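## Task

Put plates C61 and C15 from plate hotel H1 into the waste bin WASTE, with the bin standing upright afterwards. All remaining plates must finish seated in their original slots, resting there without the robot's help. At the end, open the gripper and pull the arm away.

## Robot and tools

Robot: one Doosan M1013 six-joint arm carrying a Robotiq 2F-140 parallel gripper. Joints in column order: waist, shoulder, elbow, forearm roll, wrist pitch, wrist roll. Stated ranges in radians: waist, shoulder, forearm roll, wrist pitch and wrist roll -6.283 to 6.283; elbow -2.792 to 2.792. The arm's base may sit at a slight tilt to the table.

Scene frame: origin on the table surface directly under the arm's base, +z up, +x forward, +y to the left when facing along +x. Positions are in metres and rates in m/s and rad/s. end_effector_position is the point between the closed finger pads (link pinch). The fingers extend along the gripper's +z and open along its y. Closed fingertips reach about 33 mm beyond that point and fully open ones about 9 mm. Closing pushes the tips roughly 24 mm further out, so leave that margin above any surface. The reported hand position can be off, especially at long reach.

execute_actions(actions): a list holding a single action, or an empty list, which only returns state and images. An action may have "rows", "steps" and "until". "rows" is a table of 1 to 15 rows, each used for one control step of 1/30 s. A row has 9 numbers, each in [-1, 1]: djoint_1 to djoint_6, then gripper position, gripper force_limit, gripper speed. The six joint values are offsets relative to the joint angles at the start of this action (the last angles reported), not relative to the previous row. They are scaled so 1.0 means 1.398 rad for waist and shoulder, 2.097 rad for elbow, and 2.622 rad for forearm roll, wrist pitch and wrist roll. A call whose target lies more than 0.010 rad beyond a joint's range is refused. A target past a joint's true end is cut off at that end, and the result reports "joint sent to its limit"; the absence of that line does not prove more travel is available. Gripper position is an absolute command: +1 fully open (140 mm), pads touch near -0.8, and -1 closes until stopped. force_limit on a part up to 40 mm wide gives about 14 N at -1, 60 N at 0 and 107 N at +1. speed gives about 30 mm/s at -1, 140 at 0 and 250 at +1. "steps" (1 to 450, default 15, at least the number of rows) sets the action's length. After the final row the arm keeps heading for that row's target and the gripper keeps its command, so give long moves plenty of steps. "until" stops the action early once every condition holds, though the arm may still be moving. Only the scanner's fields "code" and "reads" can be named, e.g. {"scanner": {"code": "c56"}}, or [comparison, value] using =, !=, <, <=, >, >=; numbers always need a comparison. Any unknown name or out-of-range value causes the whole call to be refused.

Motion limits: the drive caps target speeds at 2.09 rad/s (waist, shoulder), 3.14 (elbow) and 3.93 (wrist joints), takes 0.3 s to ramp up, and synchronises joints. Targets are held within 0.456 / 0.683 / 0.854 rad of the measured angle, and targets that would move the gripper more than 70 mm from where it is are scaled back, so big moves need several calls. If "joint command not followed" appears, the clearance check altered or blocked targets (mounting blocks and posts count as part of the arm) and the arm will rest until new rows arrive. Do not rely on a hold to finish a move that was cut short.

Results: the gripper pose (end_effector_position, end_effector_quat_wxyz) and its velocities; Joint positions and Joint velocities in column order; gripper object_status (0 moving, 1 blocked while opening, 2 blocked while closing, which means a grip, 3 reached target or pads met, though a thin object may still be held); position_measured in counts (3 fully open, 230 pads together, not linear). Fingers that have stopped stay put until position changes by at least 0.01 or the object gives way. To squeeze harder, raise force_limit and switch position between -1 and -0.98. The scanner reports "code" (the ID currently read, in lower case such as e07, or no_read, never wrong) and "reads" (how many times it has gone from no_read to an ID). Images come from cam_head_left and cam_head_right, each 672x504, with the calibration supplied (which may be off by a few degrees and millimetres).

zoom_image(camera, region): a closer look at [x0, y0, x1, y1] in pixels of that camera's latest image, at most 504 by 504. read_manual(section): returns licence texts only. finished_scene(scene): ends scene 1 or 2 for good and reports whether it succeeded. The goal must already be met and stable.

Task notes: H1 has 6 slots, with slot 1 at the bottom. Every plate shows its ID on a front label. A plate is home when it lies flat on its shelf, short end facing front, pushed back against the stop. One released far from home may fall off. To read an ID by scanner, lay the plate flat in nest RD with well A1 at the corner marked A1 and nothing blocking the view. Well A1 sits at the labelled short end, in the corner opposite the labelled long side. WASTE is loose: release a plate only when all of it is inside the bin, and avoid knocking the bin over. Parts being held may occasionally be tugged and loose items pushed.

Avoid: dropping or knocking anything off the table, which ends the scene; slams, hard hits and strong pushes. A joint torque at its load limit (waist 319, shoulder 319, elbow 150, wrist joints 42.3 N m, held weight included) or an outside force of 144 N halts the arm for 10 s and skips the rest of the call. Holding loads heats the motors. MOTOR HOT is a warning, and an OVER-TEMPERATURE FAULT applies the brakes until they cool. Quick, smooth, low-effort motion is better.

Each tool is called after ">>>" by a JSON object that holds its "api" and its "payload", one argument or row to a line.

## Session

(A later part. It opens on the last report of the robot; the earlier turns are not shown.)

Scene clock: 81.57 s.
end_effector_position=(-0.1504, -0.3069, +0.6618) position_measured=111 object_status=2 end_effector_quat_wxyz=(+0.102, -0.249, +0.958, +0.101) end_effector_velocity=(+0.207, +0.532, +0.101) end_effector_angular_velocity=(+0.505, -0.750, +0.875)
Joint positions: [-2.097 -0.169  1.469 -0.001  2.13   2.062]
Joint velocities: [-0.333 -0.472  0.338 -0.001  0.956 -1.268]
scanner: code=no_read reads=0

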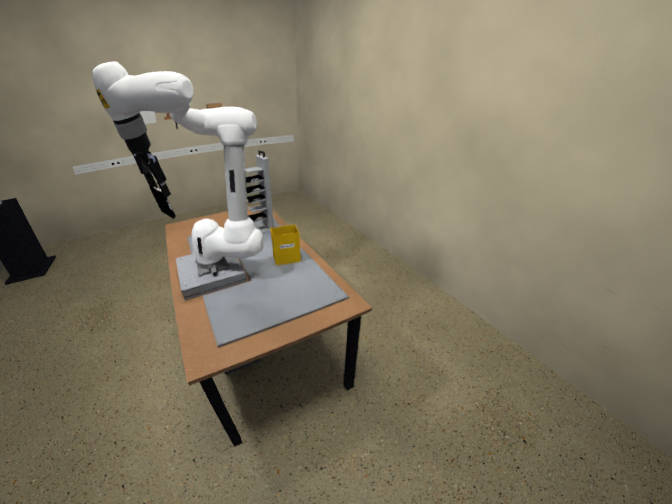

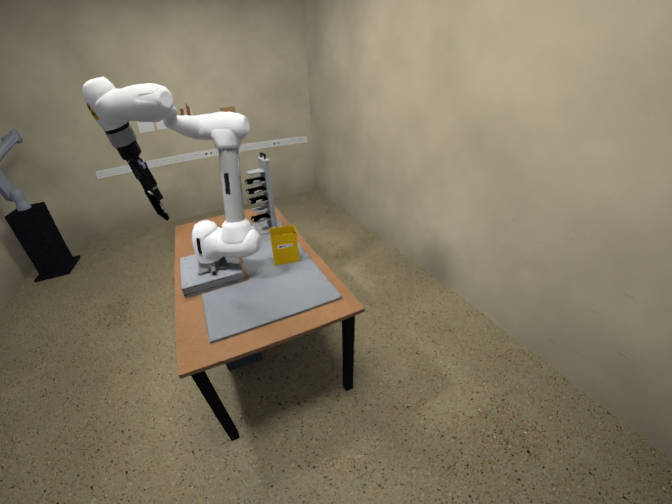

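>>> {"api": "execute_actions", "payload": {
  "actions": [
    {"rows": [[-1.0,-0.12,0.0625,0,0.141,-0.187,-1,0.6,-0.5]], "steps": 21}
  ]
}}

Scene clock: 83.53 s.
end_effector_position=(-0.1389, -0.0361, +0.7026) position_measured=111 object_status=2 end_effector_quat_wxyz=(+0.295, +0.013, +0.955, +0.005) end_effector_velocity=(-0.011, +0.293, +0.015) end_effector_angular_velocity=(-0.096, -0.093, -1.927)
Joint positions: [-3.102 -0.329  1.594 -0.001  2.483  1.594]
Joint velocities: [-2.047 -0.049  0.04  -0.001  0.11  -0.147]
scanner: code=no_read reads=0

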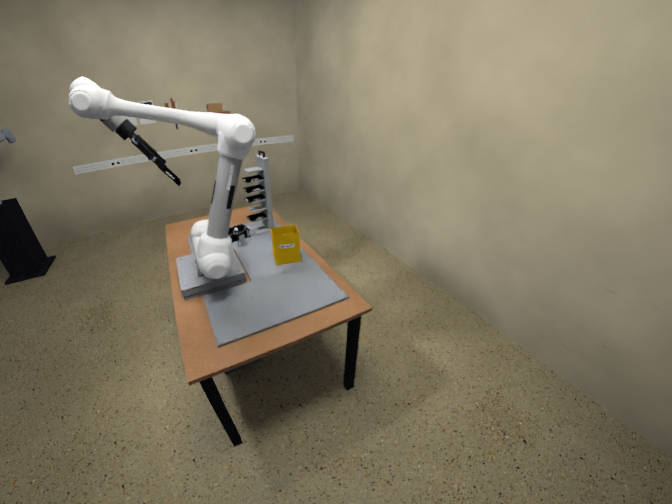

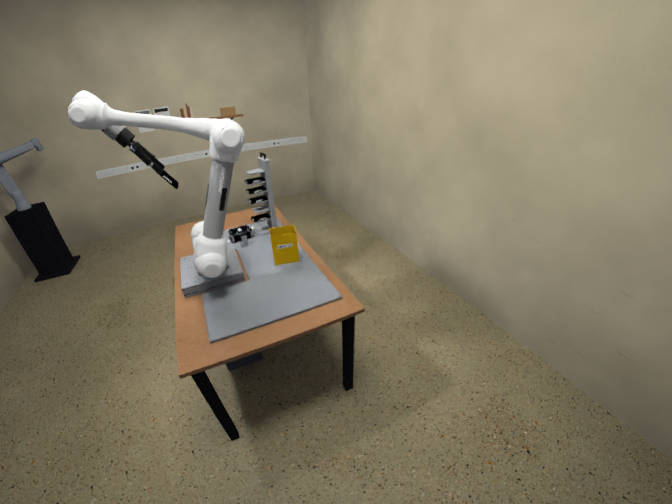

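>>> {"api": "execute_actions", "payload": {
  "actions": [
    {"rows": [[-0.8894,0.157,0.3463,-0.5443,-0.2712,-0.36,-1,0.6,-0.5]], "steps": 28}
  ]
}}

Scene clock: 85.33 s.
end_effector_position=(+0.0908, +0.3371, +0.5059) position_measured=111 object_status=2 end_effector_quat_wxyz=(+0.616, +0.074, +0.781, +0.073) end_effector_velocity=(+0.448, +0.214, +0.002) end_effector_angular_velocity=(-0.654, -1.174, +0.326)
Joint positions: [-4.135 -0.15   2.191 -1.116  1.901  0.815]
Joint velocities: [-0.969  0.186  0.593 -1.434 -0.594 -0.756]
scanner: code=no_read reads=0

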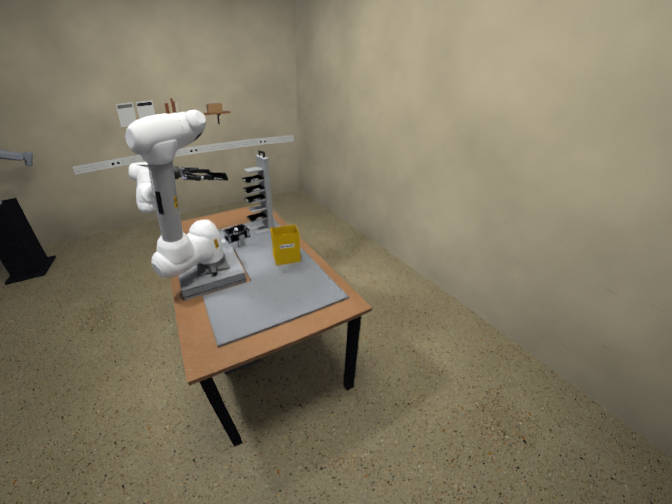

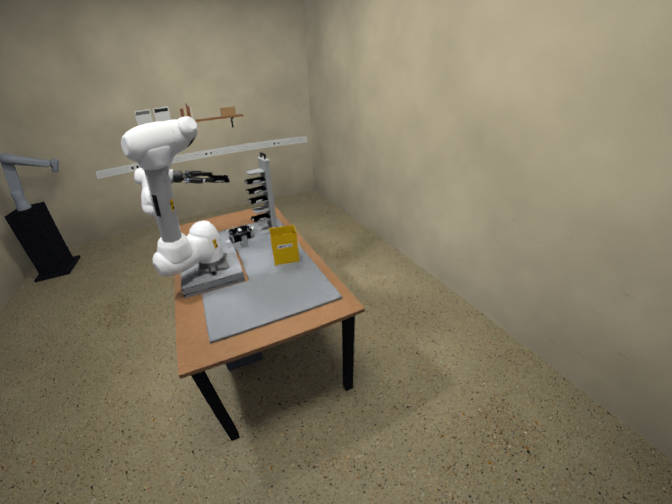

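>>> {"api": "execute_actions", "payload": {
  "actions": [
    {"rows": [[-0.1505,0.029,0.0616,-0.1191,-0.0492,-0.0629,-1,0.6,-0.5],[-0.1505,0.029,0.0616,-0.1191,-0.0492,-0.0629,-1,0.6,-0.5],[-0.1505,0.029,0.0616,-0.1191,-0.0492,-0.0629,-1,0.6,-0.5],[-0.1505,0.029,0.0616,-0.1191,-0.0492,-0.0629,-1,0.6,-0.5],[-0.3232,0.0026,0.0749,-0.1748,-0.1228,-0.0717,-1,0.6,-0.5],[-0.3232,0.0026,0.0749,-0.1748,-0.1228,-0.0717,-1,0.6,-0.5],[-0.3232,0.0026,0.0749,-0.1748,-0.1228,-0.0717,-1,0.6,-0.5],[-0.3232,0.0026,0.0749,-0.1748,-0.1228,-0.0717,-1,0.6,-0.5],[-0.3232,0.0026,0.0749,-0.1748,-0.1228,-0.0717,-1,0.6,-0.5],[-0.3232,0.0026,0.0749,-0.1748,-0.1228,-0.0717,-1,0.6,-0.5],[-0.3232,0.0026,0.0749,-0.1748,-0.1228,-0.0717,-1,0.6,-0.5],[-0.4339,0.0015,0.0755,-0.2098,-0.1704,-0.0696,-1,0.6,-0.5]], "steps": 20}
  ]
}}

>>> {"api": "zoom_image", "payload": {
  "camera": "cam_head_left",
  "region": [228, 155, 268, 185]
}}

>>> {"api": "zoom_image", "payload": {
  "camera": "cam_head_right",
  "region": [228, 157, 268, 187]
}}

Scene clock: 89.37 s.
end_effector_position=(+0.3261, +0.3856, +0.5051) position_measured=111 object_status=2 end_effector_quat_wxyz=(+0.707, -0.027, +0.706, +0.027) end_effector_velocity=(+0.008, -0.002, -0.002) end_effector_angular_velocity=(+0.002, +0.005, -0.002)
Joint positions: [-4.742 -0.148  2.35  -1.666  1.455  0.632]
Joint velocities: [-0.022 -0.002  0.002 -0.008 -0.019  0.003]
scanner: code=no_read reads=0

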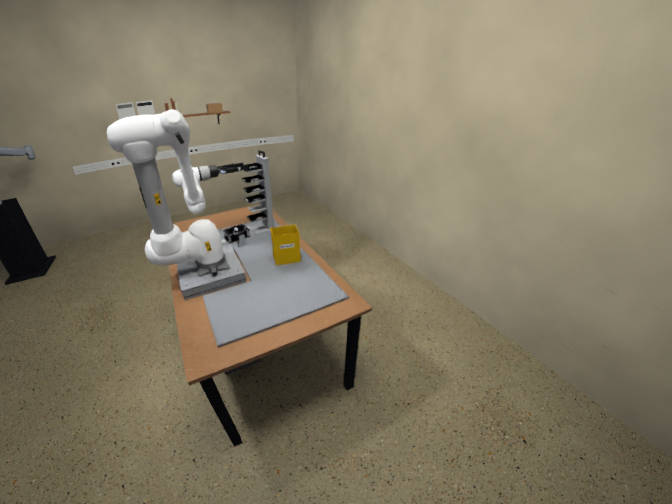

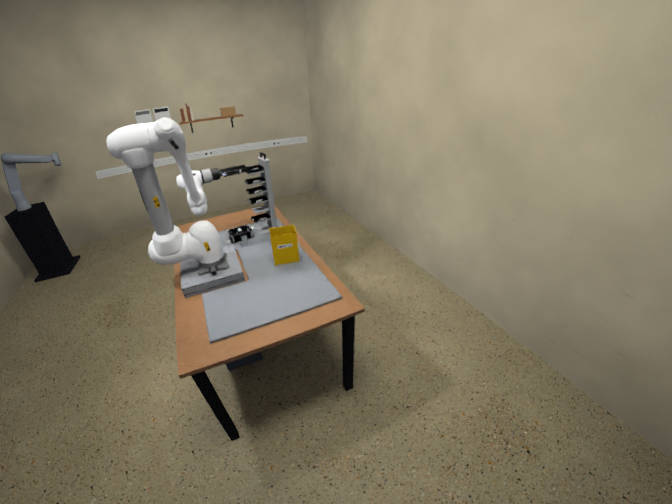

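Region (228, 155, 268, 185) of cam_head_left's 672x504 image, scaled by 12.600, with more detail than that image has; it fills the top 378 rows of this view, and the rest is white.

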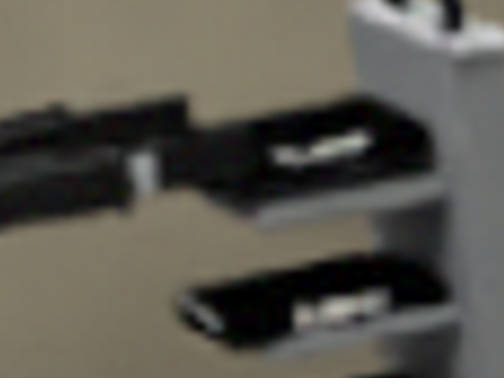

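Region (228, 157, 268, 187) of cam_head_right's 672x504 image, scaled by 12.600, with more detail than that image has; it fills the top 378 rows of this view, and the rest is white.

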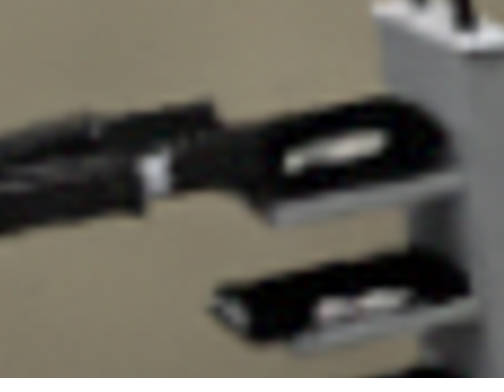

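>>> {"api": "execute_actions", "payload": {
  "actions": [
    {"rows": [[0,0.0035,0.0019,-0.0005,0.0004,0.0033,-1,0.6,-0.5],[0,0.007,0.0038,-0.001,0.0008,0.0066,-1,0.6,-0.5],[0,0.0093,0.0051,-0.0013,0.0011,0.0088,-1,0.6,-0.5],[0,0.0117,0.0064,-0.0016,0.0014,0.011,-1,0.6,-0.5],[0,0.014,0.0077,-0.0019,0.0017,0.0132,-1,0.6,-0.5]], "steps": 8}
  ]
}}

>>> {"api": "zoom_image", "payload": {
  "camera": "cam_head_left",
  "region": [228, 155, 268, 185]
}}

>>> {"api": "zoom_image", "payload": {
  "camera": "cam_head_right",
  "region": [228, 157, 268, 187]
}}

Scene clock: 91.37 s.
end_effector_position=(+0.3260, +0.3856, +0.4913) position_measured=111 object_status=2 end_effector_quat_wxyz=(+0.708, -0.028, +0.706, +0.026) end_effector_velocity=(-0.000, +0.000, -0.000) end_effector_angular_velocity=(+0.003, +0.001, +0.001)
Joint positions: [-4.742 -0.128  2.366 -1.671  1.46   0.667]
Joint velocities: [-0.     0.     0.001 -0.    -0.001  0.003]
scanner: code=no_read reads=0

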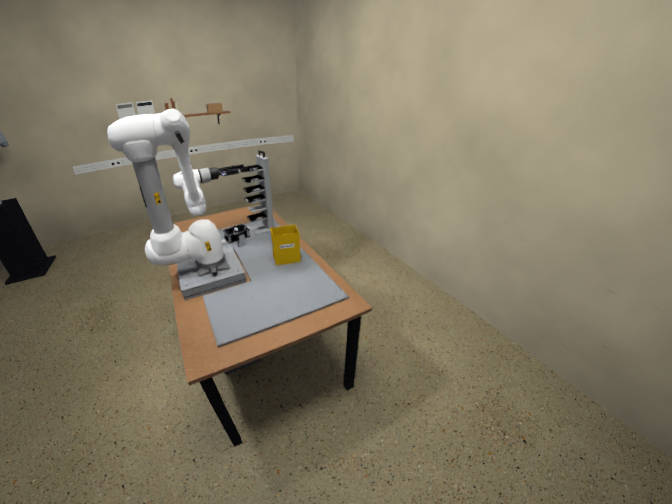

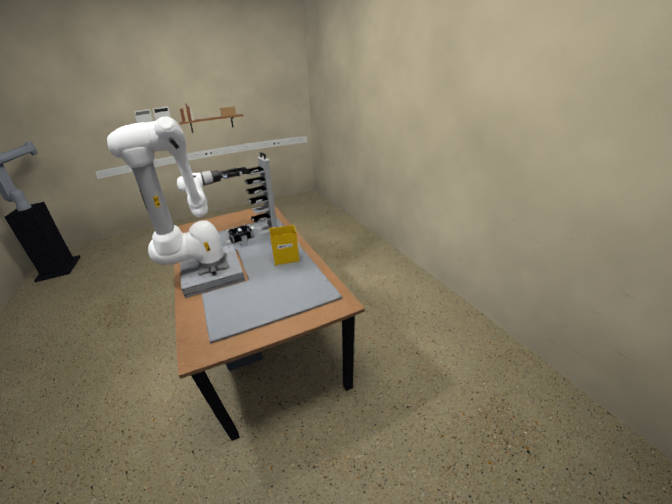

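Region (228, 155, 268, 185) of cam_head_left's 672x504 image, scaled by 12.600, with more detail than that image has; it fills the top 378 rows of this view, and the rest is white.

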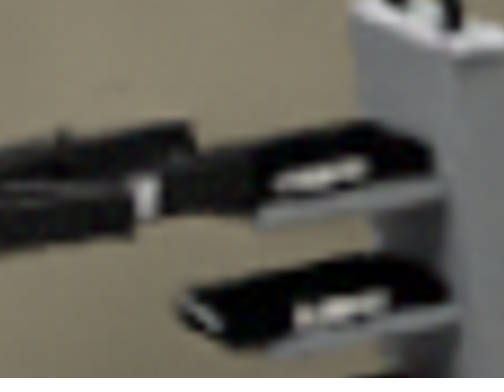

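Region (228, 157, 268, 187) of cam_head_right's 672x504 image, scaled by 12.600, with more detail than that image has; it fills the top 378 rows of this view, and the rest is white.

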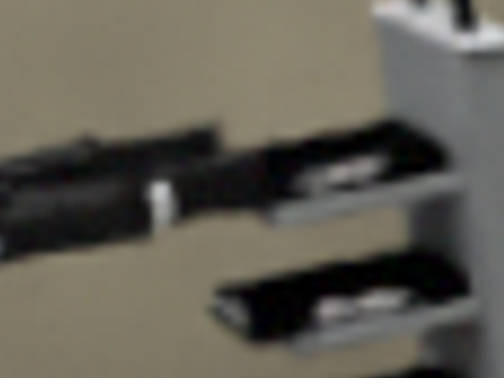

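>>> {"api": "execute_actions", "payload": {
  "actions": [
    {"rows": [[0,0,0,0,0,0,0.35,0,0]], "steps": 6}
  ]
}}

>>> {"api": "execute_actions", "payload": {
  "actions": []
}}

>>> {"api": "zoom_image", "payload": {
  "camera": "cam_head_left",
  "region": [228, 155, 268, 185]
}}

>>> {"api": "zoom_image", "payload": {
  "camera": "cam_head_right",
  "region": [228, 157, 268, 187]
}}

Scene clock: 93.13 s.
end_effector_position=(+0.3260, +0.3856, +0.4913) position_measured=85 object_status=0 end_effector_quat_wxyz=(+0.708, -0.028, +0.706, +0.026) end_effector_velocity=(-0.000, +0.000, -0.000) end_effector_angular_velocity=(+0.001, +0.001, +0.001)
Joint positions: [-4.742 -0.128  2.366 -1.671  1.46   0.667]
Joint velocities: [ 0.     0.    -0.     0.001 -0.001  0.   ]
scanner: code=no_read reads=0

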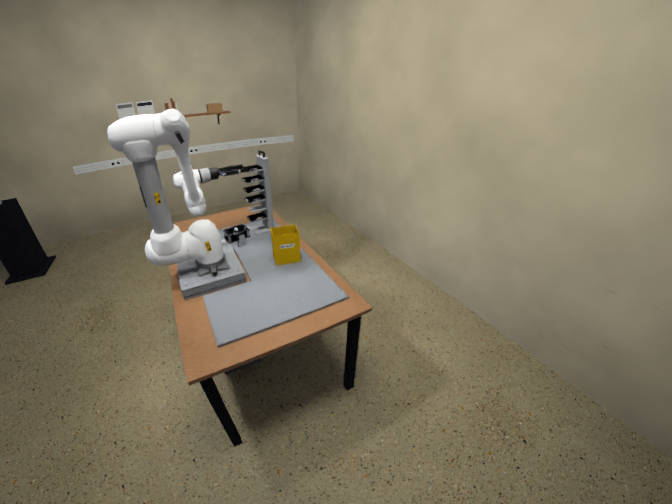

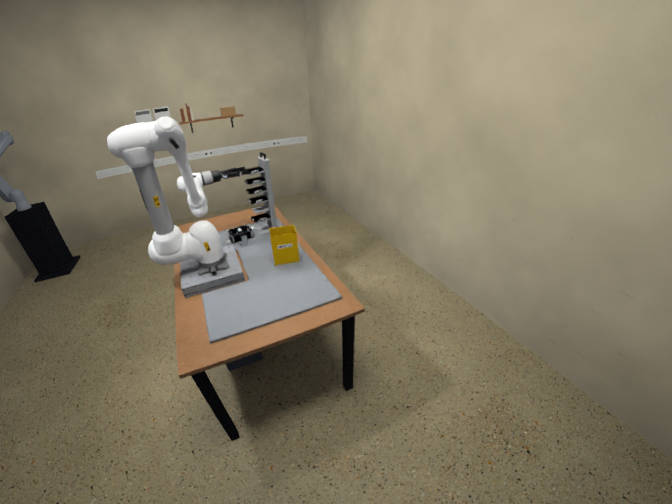

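Scene clock: 93.13 s.
end_effector_position=(+0.3260, +0.3856, +0.4913) position_measured=85 object_status=0 end_effector_quat_wxyz=(+0.708, -0.028, +0.706, +0.026) end_effector_velocity=(-0.000, +0.000, -0.000) end_effector_angular_velocity=(+0.001, +0.001, +0.001)
Joint positions: [-4.742 -0.128  2.366 -1.671  1.46   0.667]
Joint velocities: [ 0.     0.    -0.     0.001 -0.001  0.   ]
scanner: code=no_read reads=0

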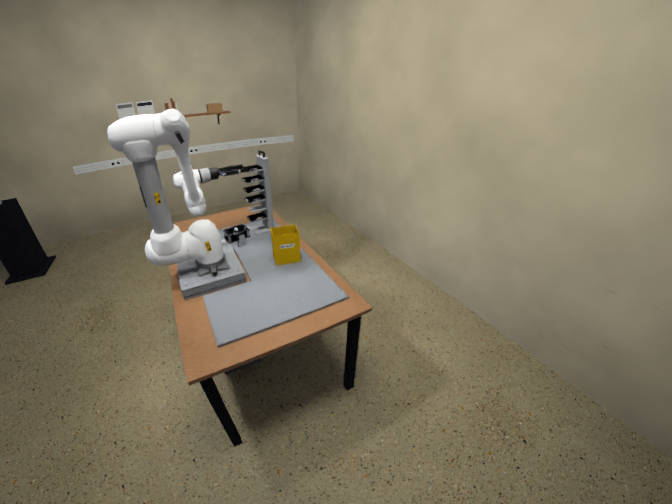

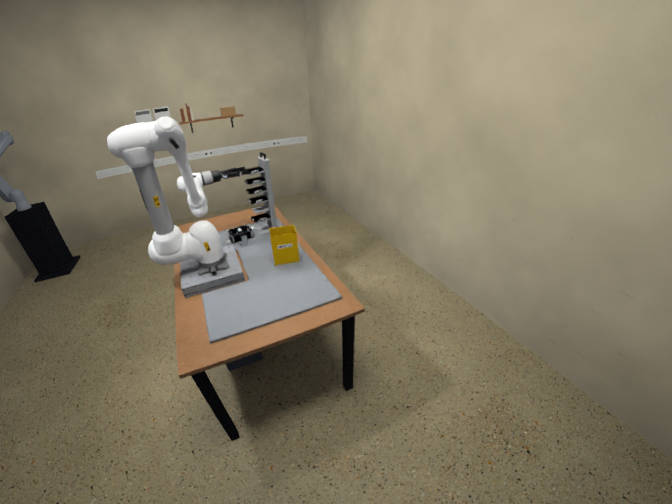

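Region (228, 155, 268, 185) of cam_head_left's 672x504 image, scaled by 12.600, with more detail than that image has; it fills the top 378 rows of this view, and the rest is white.

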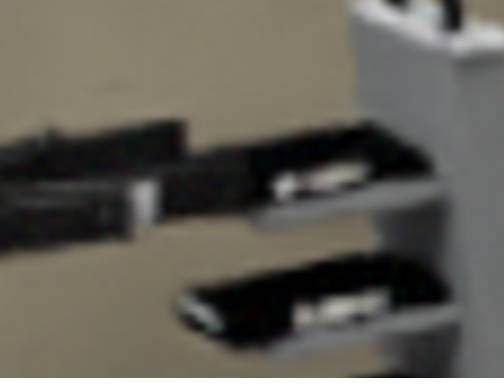

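Region (228, 157, 268, 187) of cam_head_right's 672x504 image, scaled by 12.600, with more detail than that image has; it fills the top 378 rows of this view, and the rest is white.

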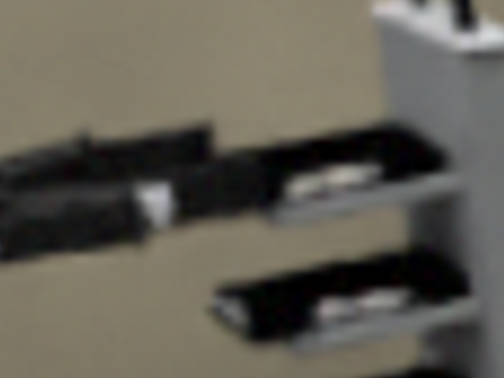

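>>> {"api": "execute_actions", "payload": {
  "actions": [
    {"rows": [[0,0,0,0,0,0,-1,-0.8,-0.3],[0,0,0,0,0,0,-1,-0.8,-0.3],[0,0,0,0,0,0,-1,-0.8,-0.3],[0,0,0,0,0,0,-1,-0.8,-0.3],[0,0,0,0,0,0,-1,-0.8,-0.3],[0,0,0,0,0,0,-1,-0.8,-0.3],[0.0028,0.0114,-0.0064,0.0082,0.0092,0.0008,-1,-0.8,-0.3],[0.0028,0.0114,-0.0064,0.0082,0.0092,0.0008,-1,-0.8,-0.3],[0.0028,0.0114,-0.0064,0.0082,0.0092,0.0008,-1,-0.8,-0.3],[0.0028,0.0114,-0.0064,0.0082,0.0092,0.0008,-1,-0.8,-0.3],[0.0028,0.0114,-0.0064,0.0082,0.0092,0.0008,-1,-0.8,-0.3],[0.0028,0.0114,-0.0064,0.0082,0.0092,0.0008,-1,-0.8,-0.3],[0.0028,0.0114,-0.0064,0.0082,0.0092,0.0008,-1,-0.8,-0.3],[0.0028,0.0114,-0.0064,0.0082,0.0092,0.0008,0.35,0,0]], "steps": 19}
  ]
}}

>>> {"api": "zoom_image", "payload": {
  "camera": "cam_head_left",
  "region": [228, 155, 268, 185]
}}

>>> {"api": "zoom_image", "payload": {
  "camera": "cam_head_right",
  "region": [228, 157, 268, 187]
}}

Scene clock: 99.20 s.
end_effector_position=(+0.3258, +0.3849, +0.4907) position_measured=85 object_status=0 end_effector_quat_wxyz=(+0.707, -0.017, +0.707, +0.017) end_effector_velocity=(-0.000, +0.002, +0.001) end_effector_angular_velocity=(+0.000, -0.001, +0.005)
Joint positions: [-4.738 -0.112  2.352 -1.649  1.484  0.669]
Joint velocities: [-0.    -0.    -0.001 -0.004 -0.003  0.   ]
scanner: code=no_read reads=0

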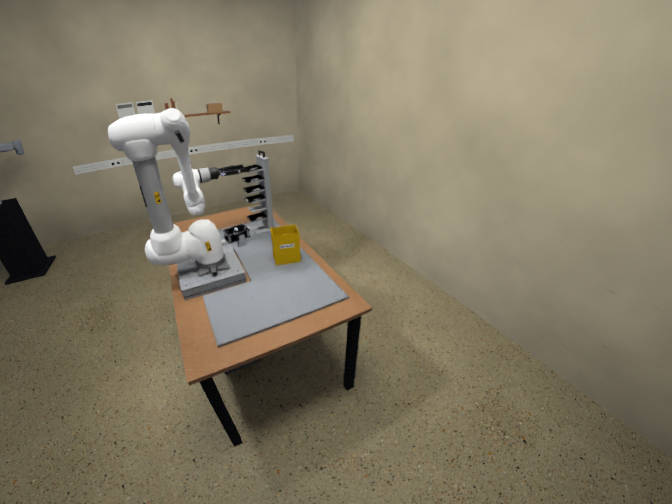

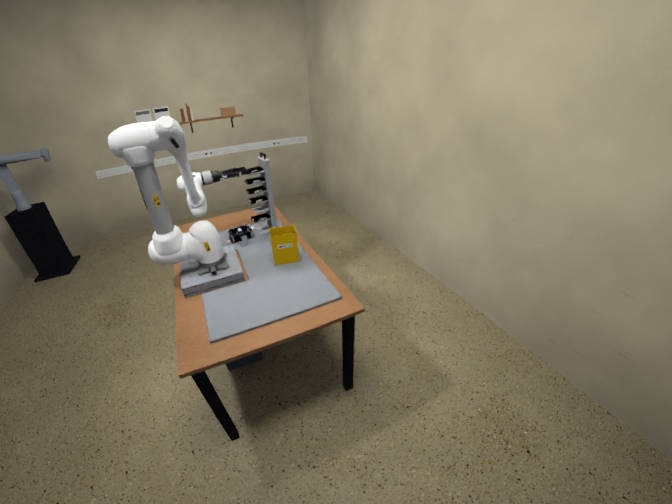

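Region (228, 155, 268, 185) of cam_head_left's 672x504 image, scaled by 12.600, with more detail than that image has; it fills the top 378 rows of this view, and the rest is white.

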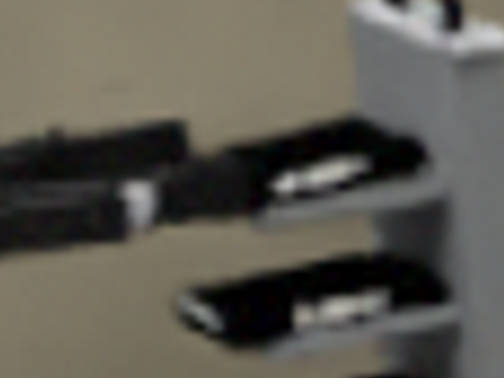

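Region (228, 157, 268, 187) of cam_head_right's 672x504 image, scaled by 12.600, with more detail than that image has; it fills the top 378 rows of this view, and the rest is white.

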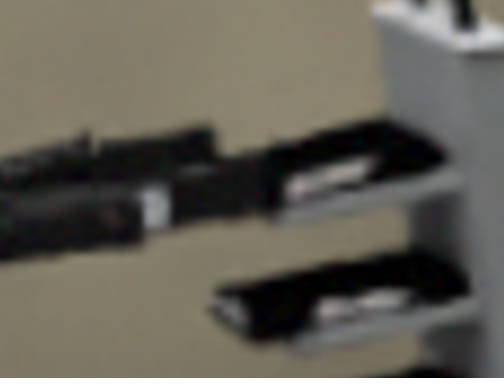

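>>> {"api": "execute_actions", "payload": {
  "actions": []
}}

>>> {"api": "zoom_image", "payload": {
  "camera": "cam_head_left",
  "region": [228, 155, 268, 185]
}}

>>> {"api": "zoom_image", "payload": {
  "camera": "cam_head_right",
  "region": [228, 157, 268, 187]
}}

Scene clock: 100.20 s.
end_effector_position=(+0.3258, +0.3851, +0.4907) position_measured=85 object_status=3 end_effector_quat_wxyz=(+0.707, -0.017, +0.707, +0.017) end_effector_velocity=(+0.000, +0.001, +0.000) end_effector_angular_velocity=(+0.002, +0.002, +0.001)
Joint positions: [-4.738 -0.112  2.352 -1.649  1.484  0.669]
Joint velocities: [-0.     0.    -0.002  0.001 -0.002 -0.   ]
scanner: code=no_read reads=0

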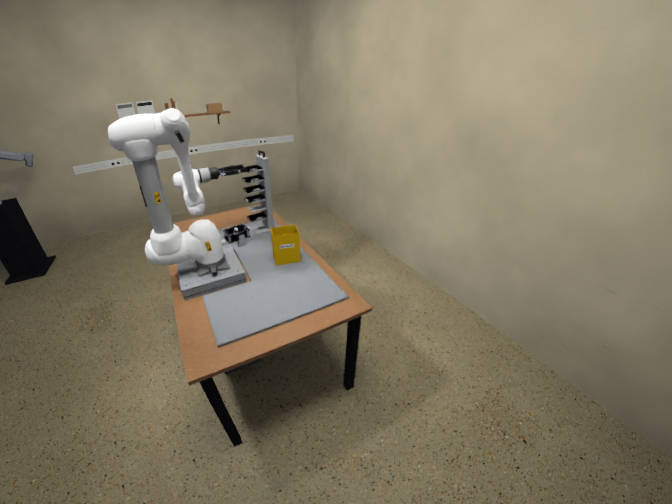

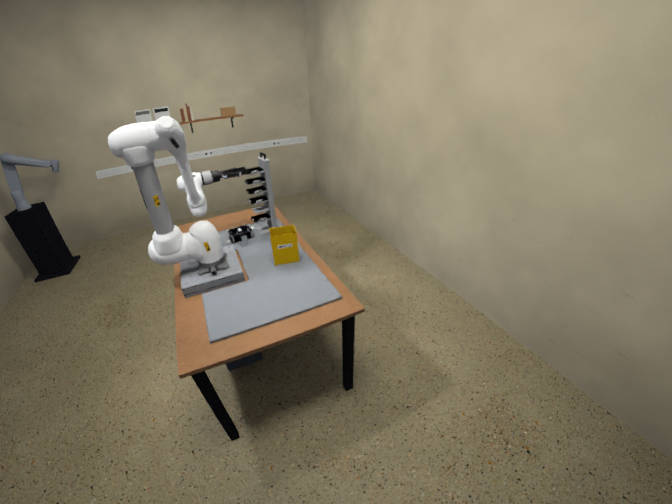

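Region (228, 155, 268, 185) of cam_head_left's 672x504 image, scaled by 12.600, with more detail than that image has; it fills the top 378 rows of this view, and the rest is white.

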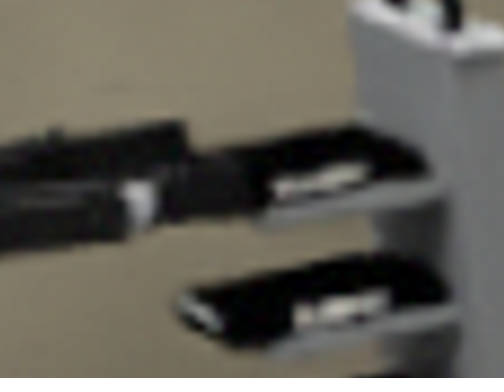

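Region (228, 157, 268, 187) of cam_head_right's 672x504 image, scaled by 12.600, with more detail than that image has; it fills the top 378 rows of this view, and the rest is white.

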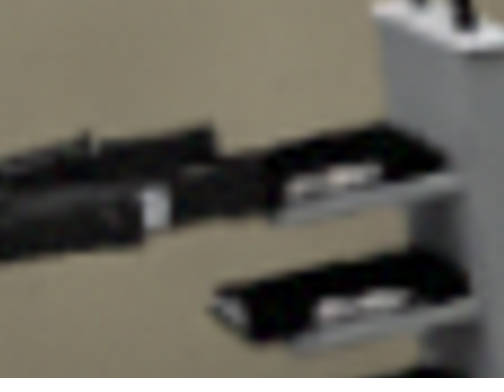

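>>> {"api": "execute_actions", "payload": {
  "actions": []
}}

Scene clock: 107.07 s.
end_effector_position=(+0.3258, +0.3851, +0.4907) position_measured=85 object_status=3 end_effector_quat_wxyz=(+0.707, -0.017, +0.707, +0.017) end_effector_velocity=(-0.000, -0.001, -0.001) end_effector_angular_velocity=(-0.002, +0.001, +0.000)
Joint positions: [-4.738 -0.112  2.352 -1.649  1.484  0.669]
Joint velocities: [-0.    -0.     0.002  0.    -0.     0.   ]
scanner: code=no_read reads=0

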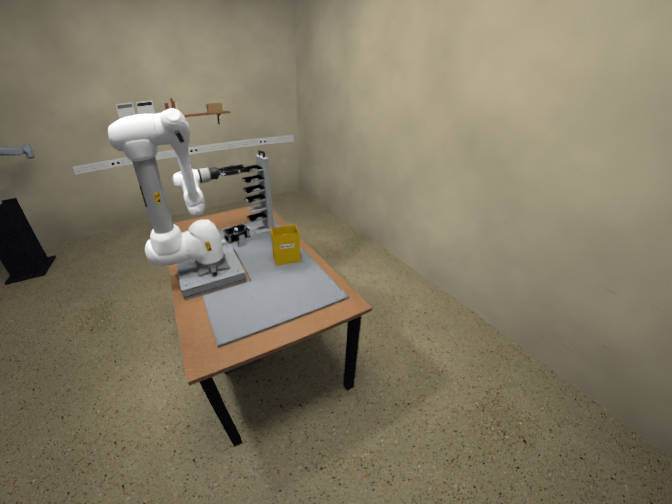

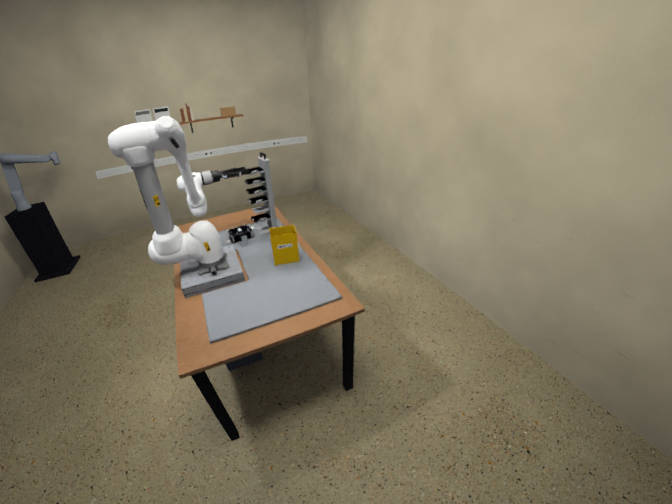

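>>> {"api": "zoom_image", "payload": {
  "camera": "cam_head_left",
  "region": [215, 150, 285, 240]
}}

>>> {"api": "zoom_image", "payload": {
  "camera": "cam_head_left",
  "region": [228, 155, 268, 185]
}}

Region (215, 150, 285, 240) of cam_head_left's 672x504 image, scaled by 5.600, with more detail than that image has.

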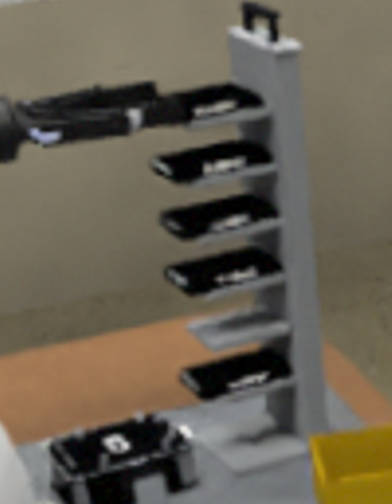

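Region (228, 155, 268, 185) of cam_head_left's 672x504 image, scaled by 12.600, with more detail than that image has; it fills the top 378 rows of this view, and the rest is white.

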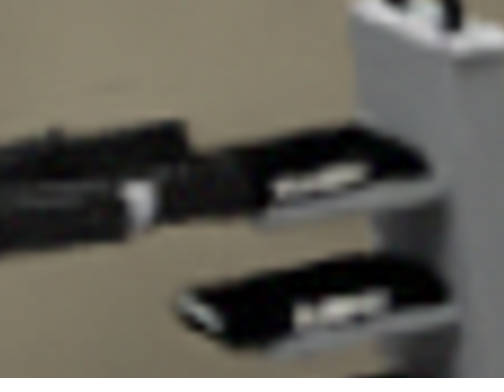

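>>> {"api": "execute_actions", "payload": {
  "actions": [
    {"rows":[[0,0,0,0,0,0,-1,-1,-0.5],[0,0,0,0,0,0,-1,-1,-0.5],[0,0,0,0,0,0,-1,-1,-0.5],[0,0,0,0,0,0,-1,-1,-0.5],[0,0,0,0,0,0,-1,-1,-0.5],[0,0,0,0,0,0,-1,-1,-0.5],[0,0,0,0,0,0,-1,-1,-0.5],[0,0,0,0,0,0,-1,-1,-0.5],[-0.004,0,0,-0.0012,-0.0017,0,-1,-1,-0.5],[-0.008,0,0,-0.0024,-0.0034,0,-1,-1,-0.5],[-0.012,0,0,-0.0036,-0.0051,0,-1,-1,-0.5],[-0.016,0,0,-0.0048,-0.0068,0,-1,-1,-0.5]],"steps":20}
  ]
}}

>>> {"api": "zoom_image", "payload": {
  "camera": "cam_head_left",
  "region": [228, 155, 268, 185]
}}

Scene clock: 111.43 s.
end_effector_position=(+0.3341, +0.3850, +0.4902) position_measured=101 object_status=2 end_effector_quat_wxyz=(+0.707, -0.018, +0.707, +0.016) end_effector_velocity=(+0.000, -0.001, +0.001) end_effector_angular_velocity=(-0.000, -0.002, -0.002)
Joint positions: [-4.76  -0.112  2.352 -1.662  1.466  0.669]
Joint velocities: [-0.    -0.    -0.    -0.001  0.002 -0.001]
scanner: code=no_read reads=0

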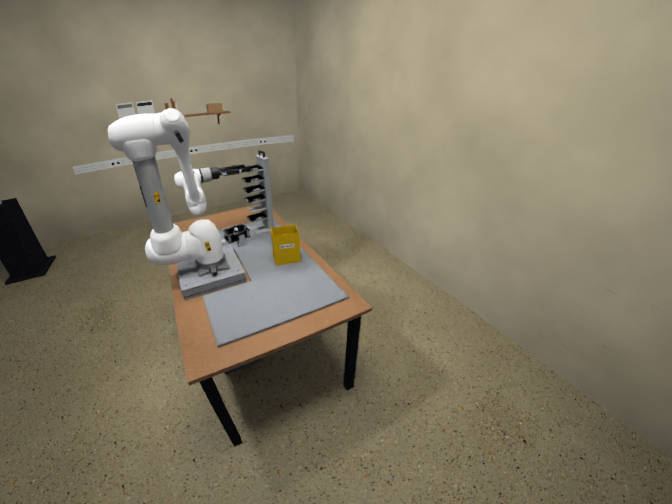

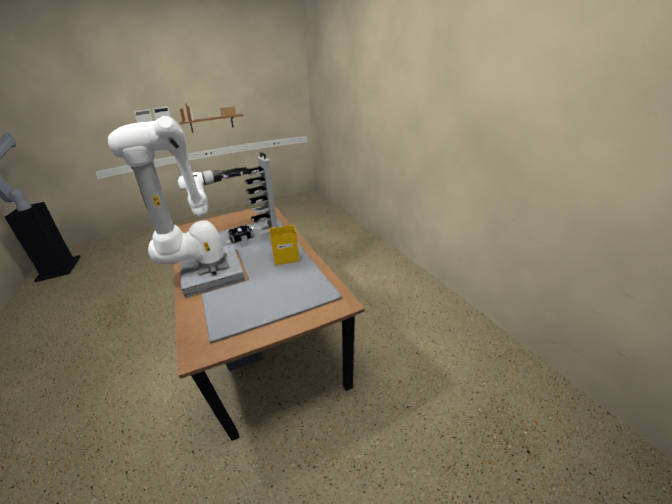

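Region (228, 155, 268, 185) of cam_head_left's 672x504 image, scaled by 12.600, with more detail than that image has; it fills the top 378 rows of this view, and the rest is white.

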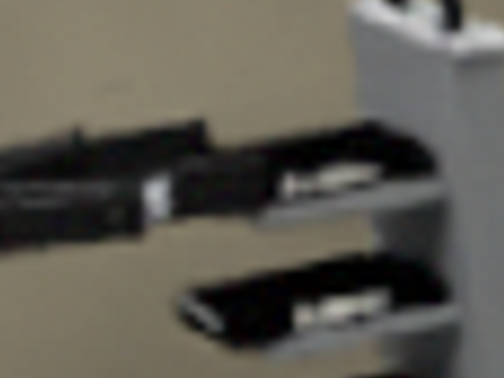

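>>> {"api": "execute_actions", "payload": {
  "actions": [
    {"rows":[[0,0,0,0,0,0,0.35,-1,0.3],[0,0,0,0,0,0,0.35,-1,0.3],[0,0,0,0,0,0,0.35,-1,0.3],[0,0,0,0,0,0,0.35,-1,0.3],[0.0426,0,0,0.0138,0.0181,-0.0009,0.35,-1,0.3]],"steps":8}
  ]
}}

Scene clock: 119.77 s.
end_effector_position=(+0.3207, +0.3838, +0.4905) position_measured=85 object_status=0 end_effector_quat_wxyz=(+0.707, -0.016, +0.707, +0.016) end_effector_velocity=(-0.193, +0.006, +0.006) end_effector_angular_velocity=(+0.003, -0.011, +0.040)
Joint positions: [-4.724 -0.112  2.352 -1.638  1.497  0.668]
Joint velocities: [ 0.519 -0.    -0.001  0.291  0.381 -0.024]
scanner: code=no_read reads=0

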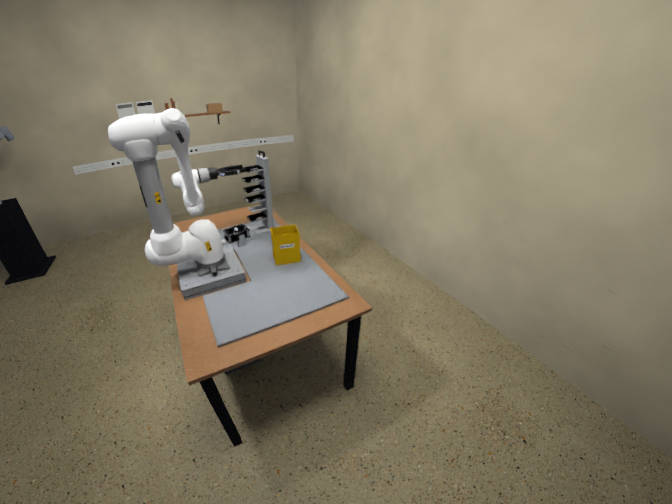

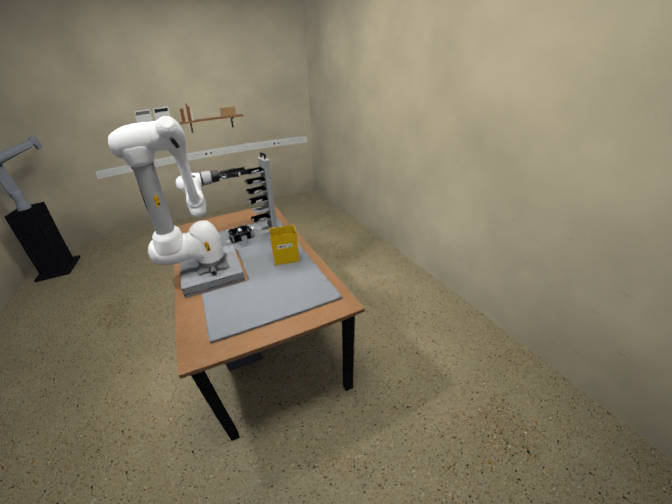

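>>> {"api": "execute_actions", "payload": {
  "actions": [
    {"rows":[[0.0158,0.0841,0.0346,0.0005,0.0103,0.072,0.35,-1,0.3]],"steps":5}
  ]
}}

>>> {"api": "execute_actions", "payload": {
  "actions": []
}}

Scene clock: 121.57 s.
end_effector_position=(+0.3119, +0.3859, +0.4493) position_measured=85 object_status=3 end_effector_quat_wxyz=(+0.707, -0.017, +0.707, +0.017) end_effector_velocity=(+0.000, -0.012, -0.509) end_effector_angular_velocity=(-0.050, +0.010, +0.001)
Joint positions: [-4.701 -0.046  2.393 -1.632  1.519  0.773]
Joint velocities: [-0.011  0.813  0.51  -0.068  0.064  1.274]
scanner: code=no_read reads=0

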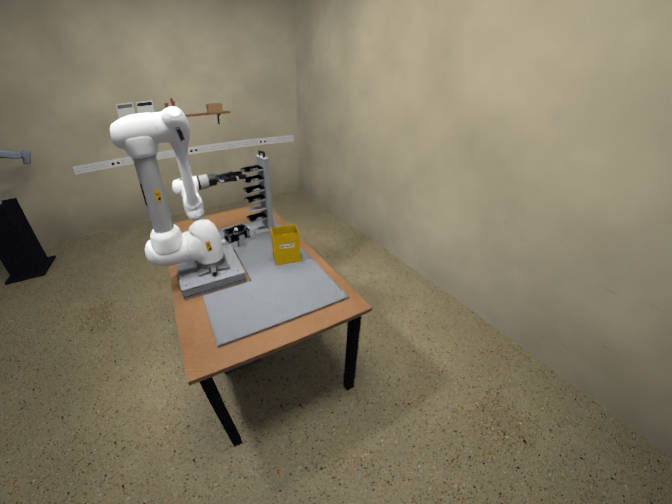

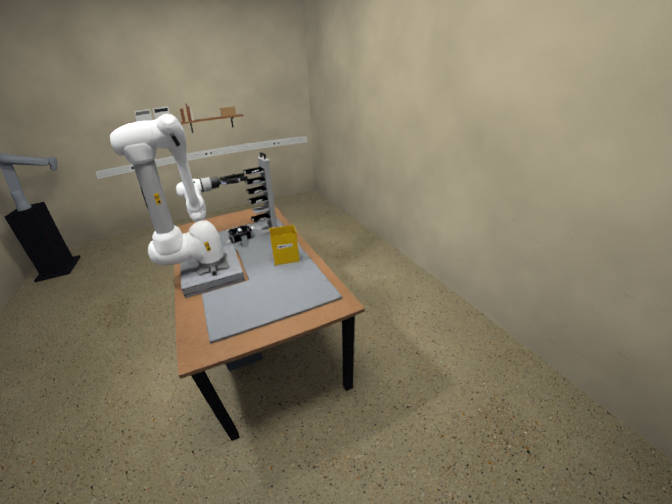

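Scene clock: 121.57 s.
end_effector_position=(+0.3119, +0.3859, +0.4493) position_measured=85 object_status=3 end_effector_quat_wxyz=(+0.707, -0.017, +0.707, +0.017) end_effector_velocity=(+0.000, -0.012, -0.509) end_effector_angular_velocity=(-0.050, +0.010, +0.001)
Joint positions: [-4.701 -0.046  2.393 -1.632  1.519  0.773]
Joint velocities: [-0.011  0.813  0.51  -0.068  0.064  1.274]
scanner: code=no_read reads=0

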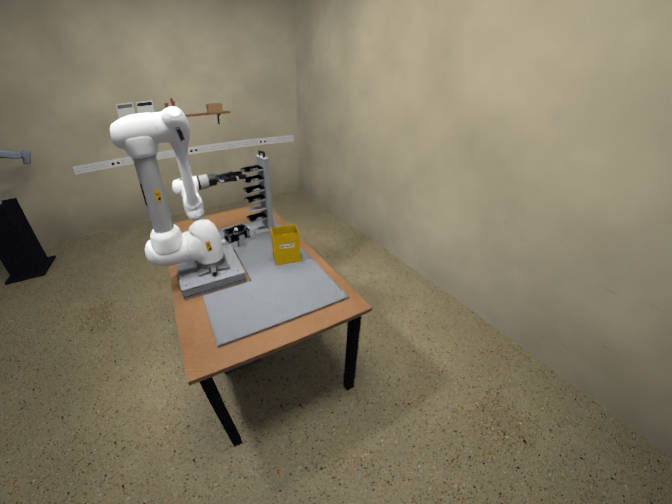

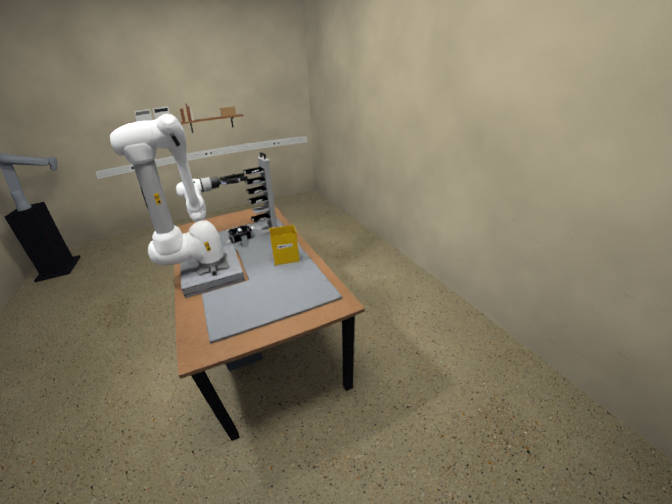

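>>> {"api": "execute_actions", "payload": {
  "actions": []
}}

>>> {"api": "zoom_image", "payload": {
  "camera": "cam_head_left",
  "region": [225, 155, 270, 195]
}}

Scene clock: 122.27 s.
end_effector_position=(+0.3119, +0.3839, +0.4181) position_measured=85 object_status=3 end_effector_quat_wxyz=(+0.707, -0.017, +0.707, +0.017) end_effector_velocity=(+0.000, +0.001, +0.001) end_effector_angular_velocity=(+0.001, -0.000, +0.001)
Joint positions: [-4.702  0.005  2.425 -1.637  1.524  0.857]
Joint velocities: [-0.    -0.    -0.002 -0.001 -0.001 -0.   ]
scanner: code=no_read reads=0

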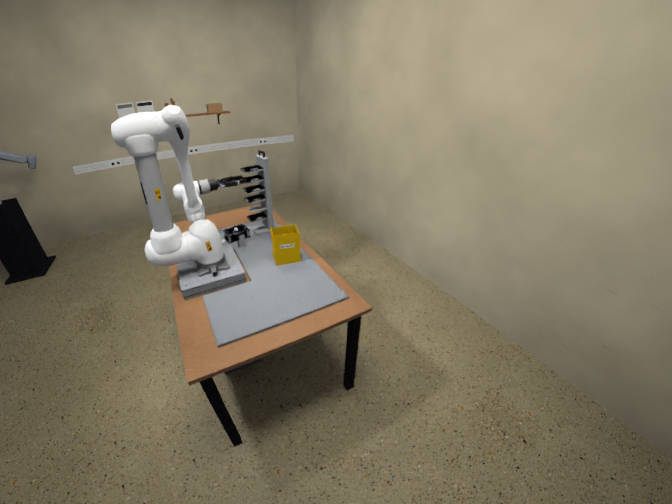

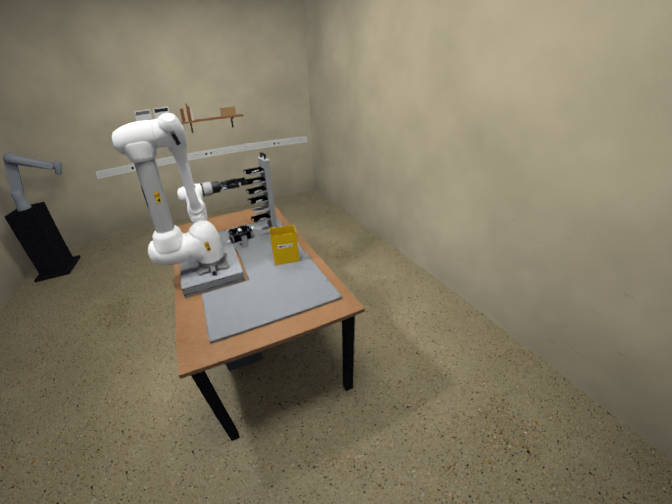

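Region (225, 155, 270, 195) of cam_head_left's 672x504 image, scaled by 11.200, with more detail than that image has.

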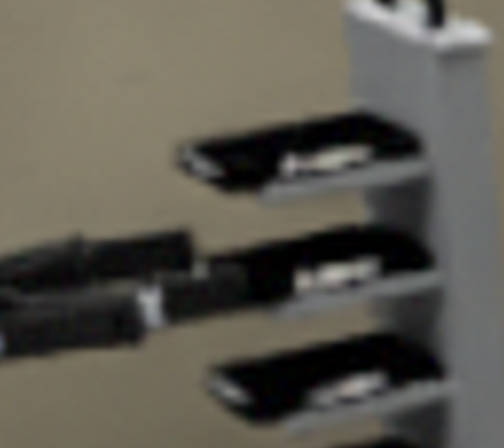

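>>> {"api": "execute_actions", "payload": {
  "actions": [
    {"rows":[[-0.0348,0,0,-0.014,-0.0121,0.0009,0.35,0.6,-0.5],[-0.0348,0,0,-0.014,-0.0121,0.0009,0.35,0.6,-0.5],[-0.0348,0,0,-0.014,-0.0121,0.0009,0.35,0.6,-0.5],[-0.0348,0,0,-0.014,-0.0121,0.0009,0.35,0.6,-0.5],[-0.0348,0,0,-0.014,-0.0121,0.0009,0.35,0.6,-0.5],[-0.0348,0,0,-0.014,-0.0121,0.0009,0.35,0.6,-0.5],[-0.0348,0,0,-0.014,-0.0121,0.0009,-1,0.6,-0.5]],"steps":8}
  ]
}}

Scene clock: 125.07 s.
end_effector_position=(+0.3299, +0.3844, +0.4179) position_measured=88 object_status=0 end_effector_quat_wxyz=(+0.707, -0.017, +0.707, +0.017) end_effector_velocity=(-0.000, +0.001, -0.000) end_effector_angular_velocity=(+0.001, +0.001, +0.003)
Joint positions: [-4.75   0.005  2.425 -1.673  1.492  0.859]
Joint velocities: [-0.    -0.    -0.001 -0.001 -0.002  0.   ]
scanner: code=no_read reads=0

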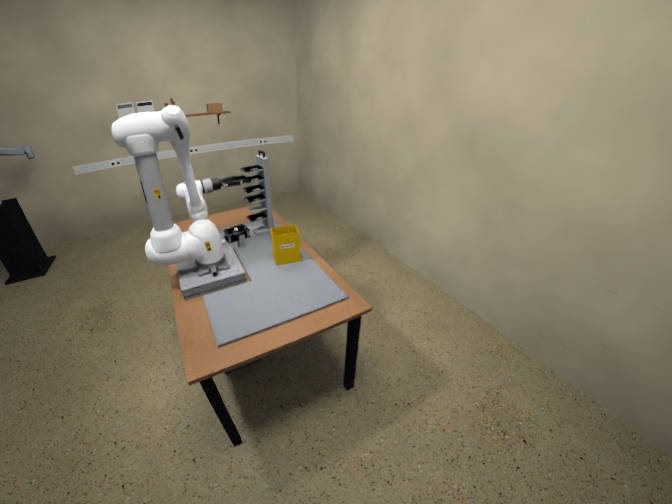

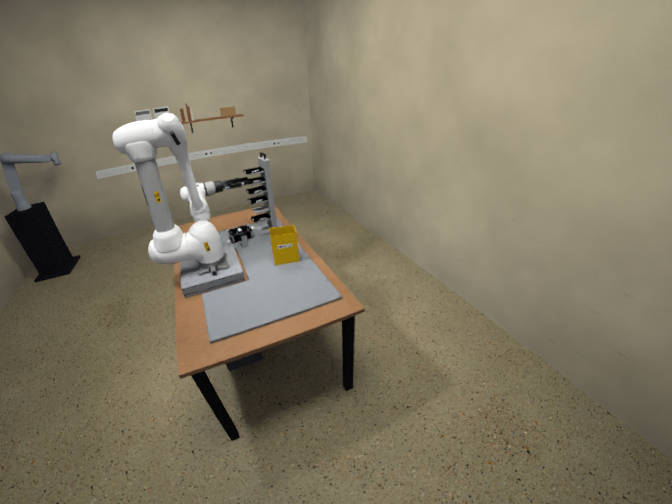

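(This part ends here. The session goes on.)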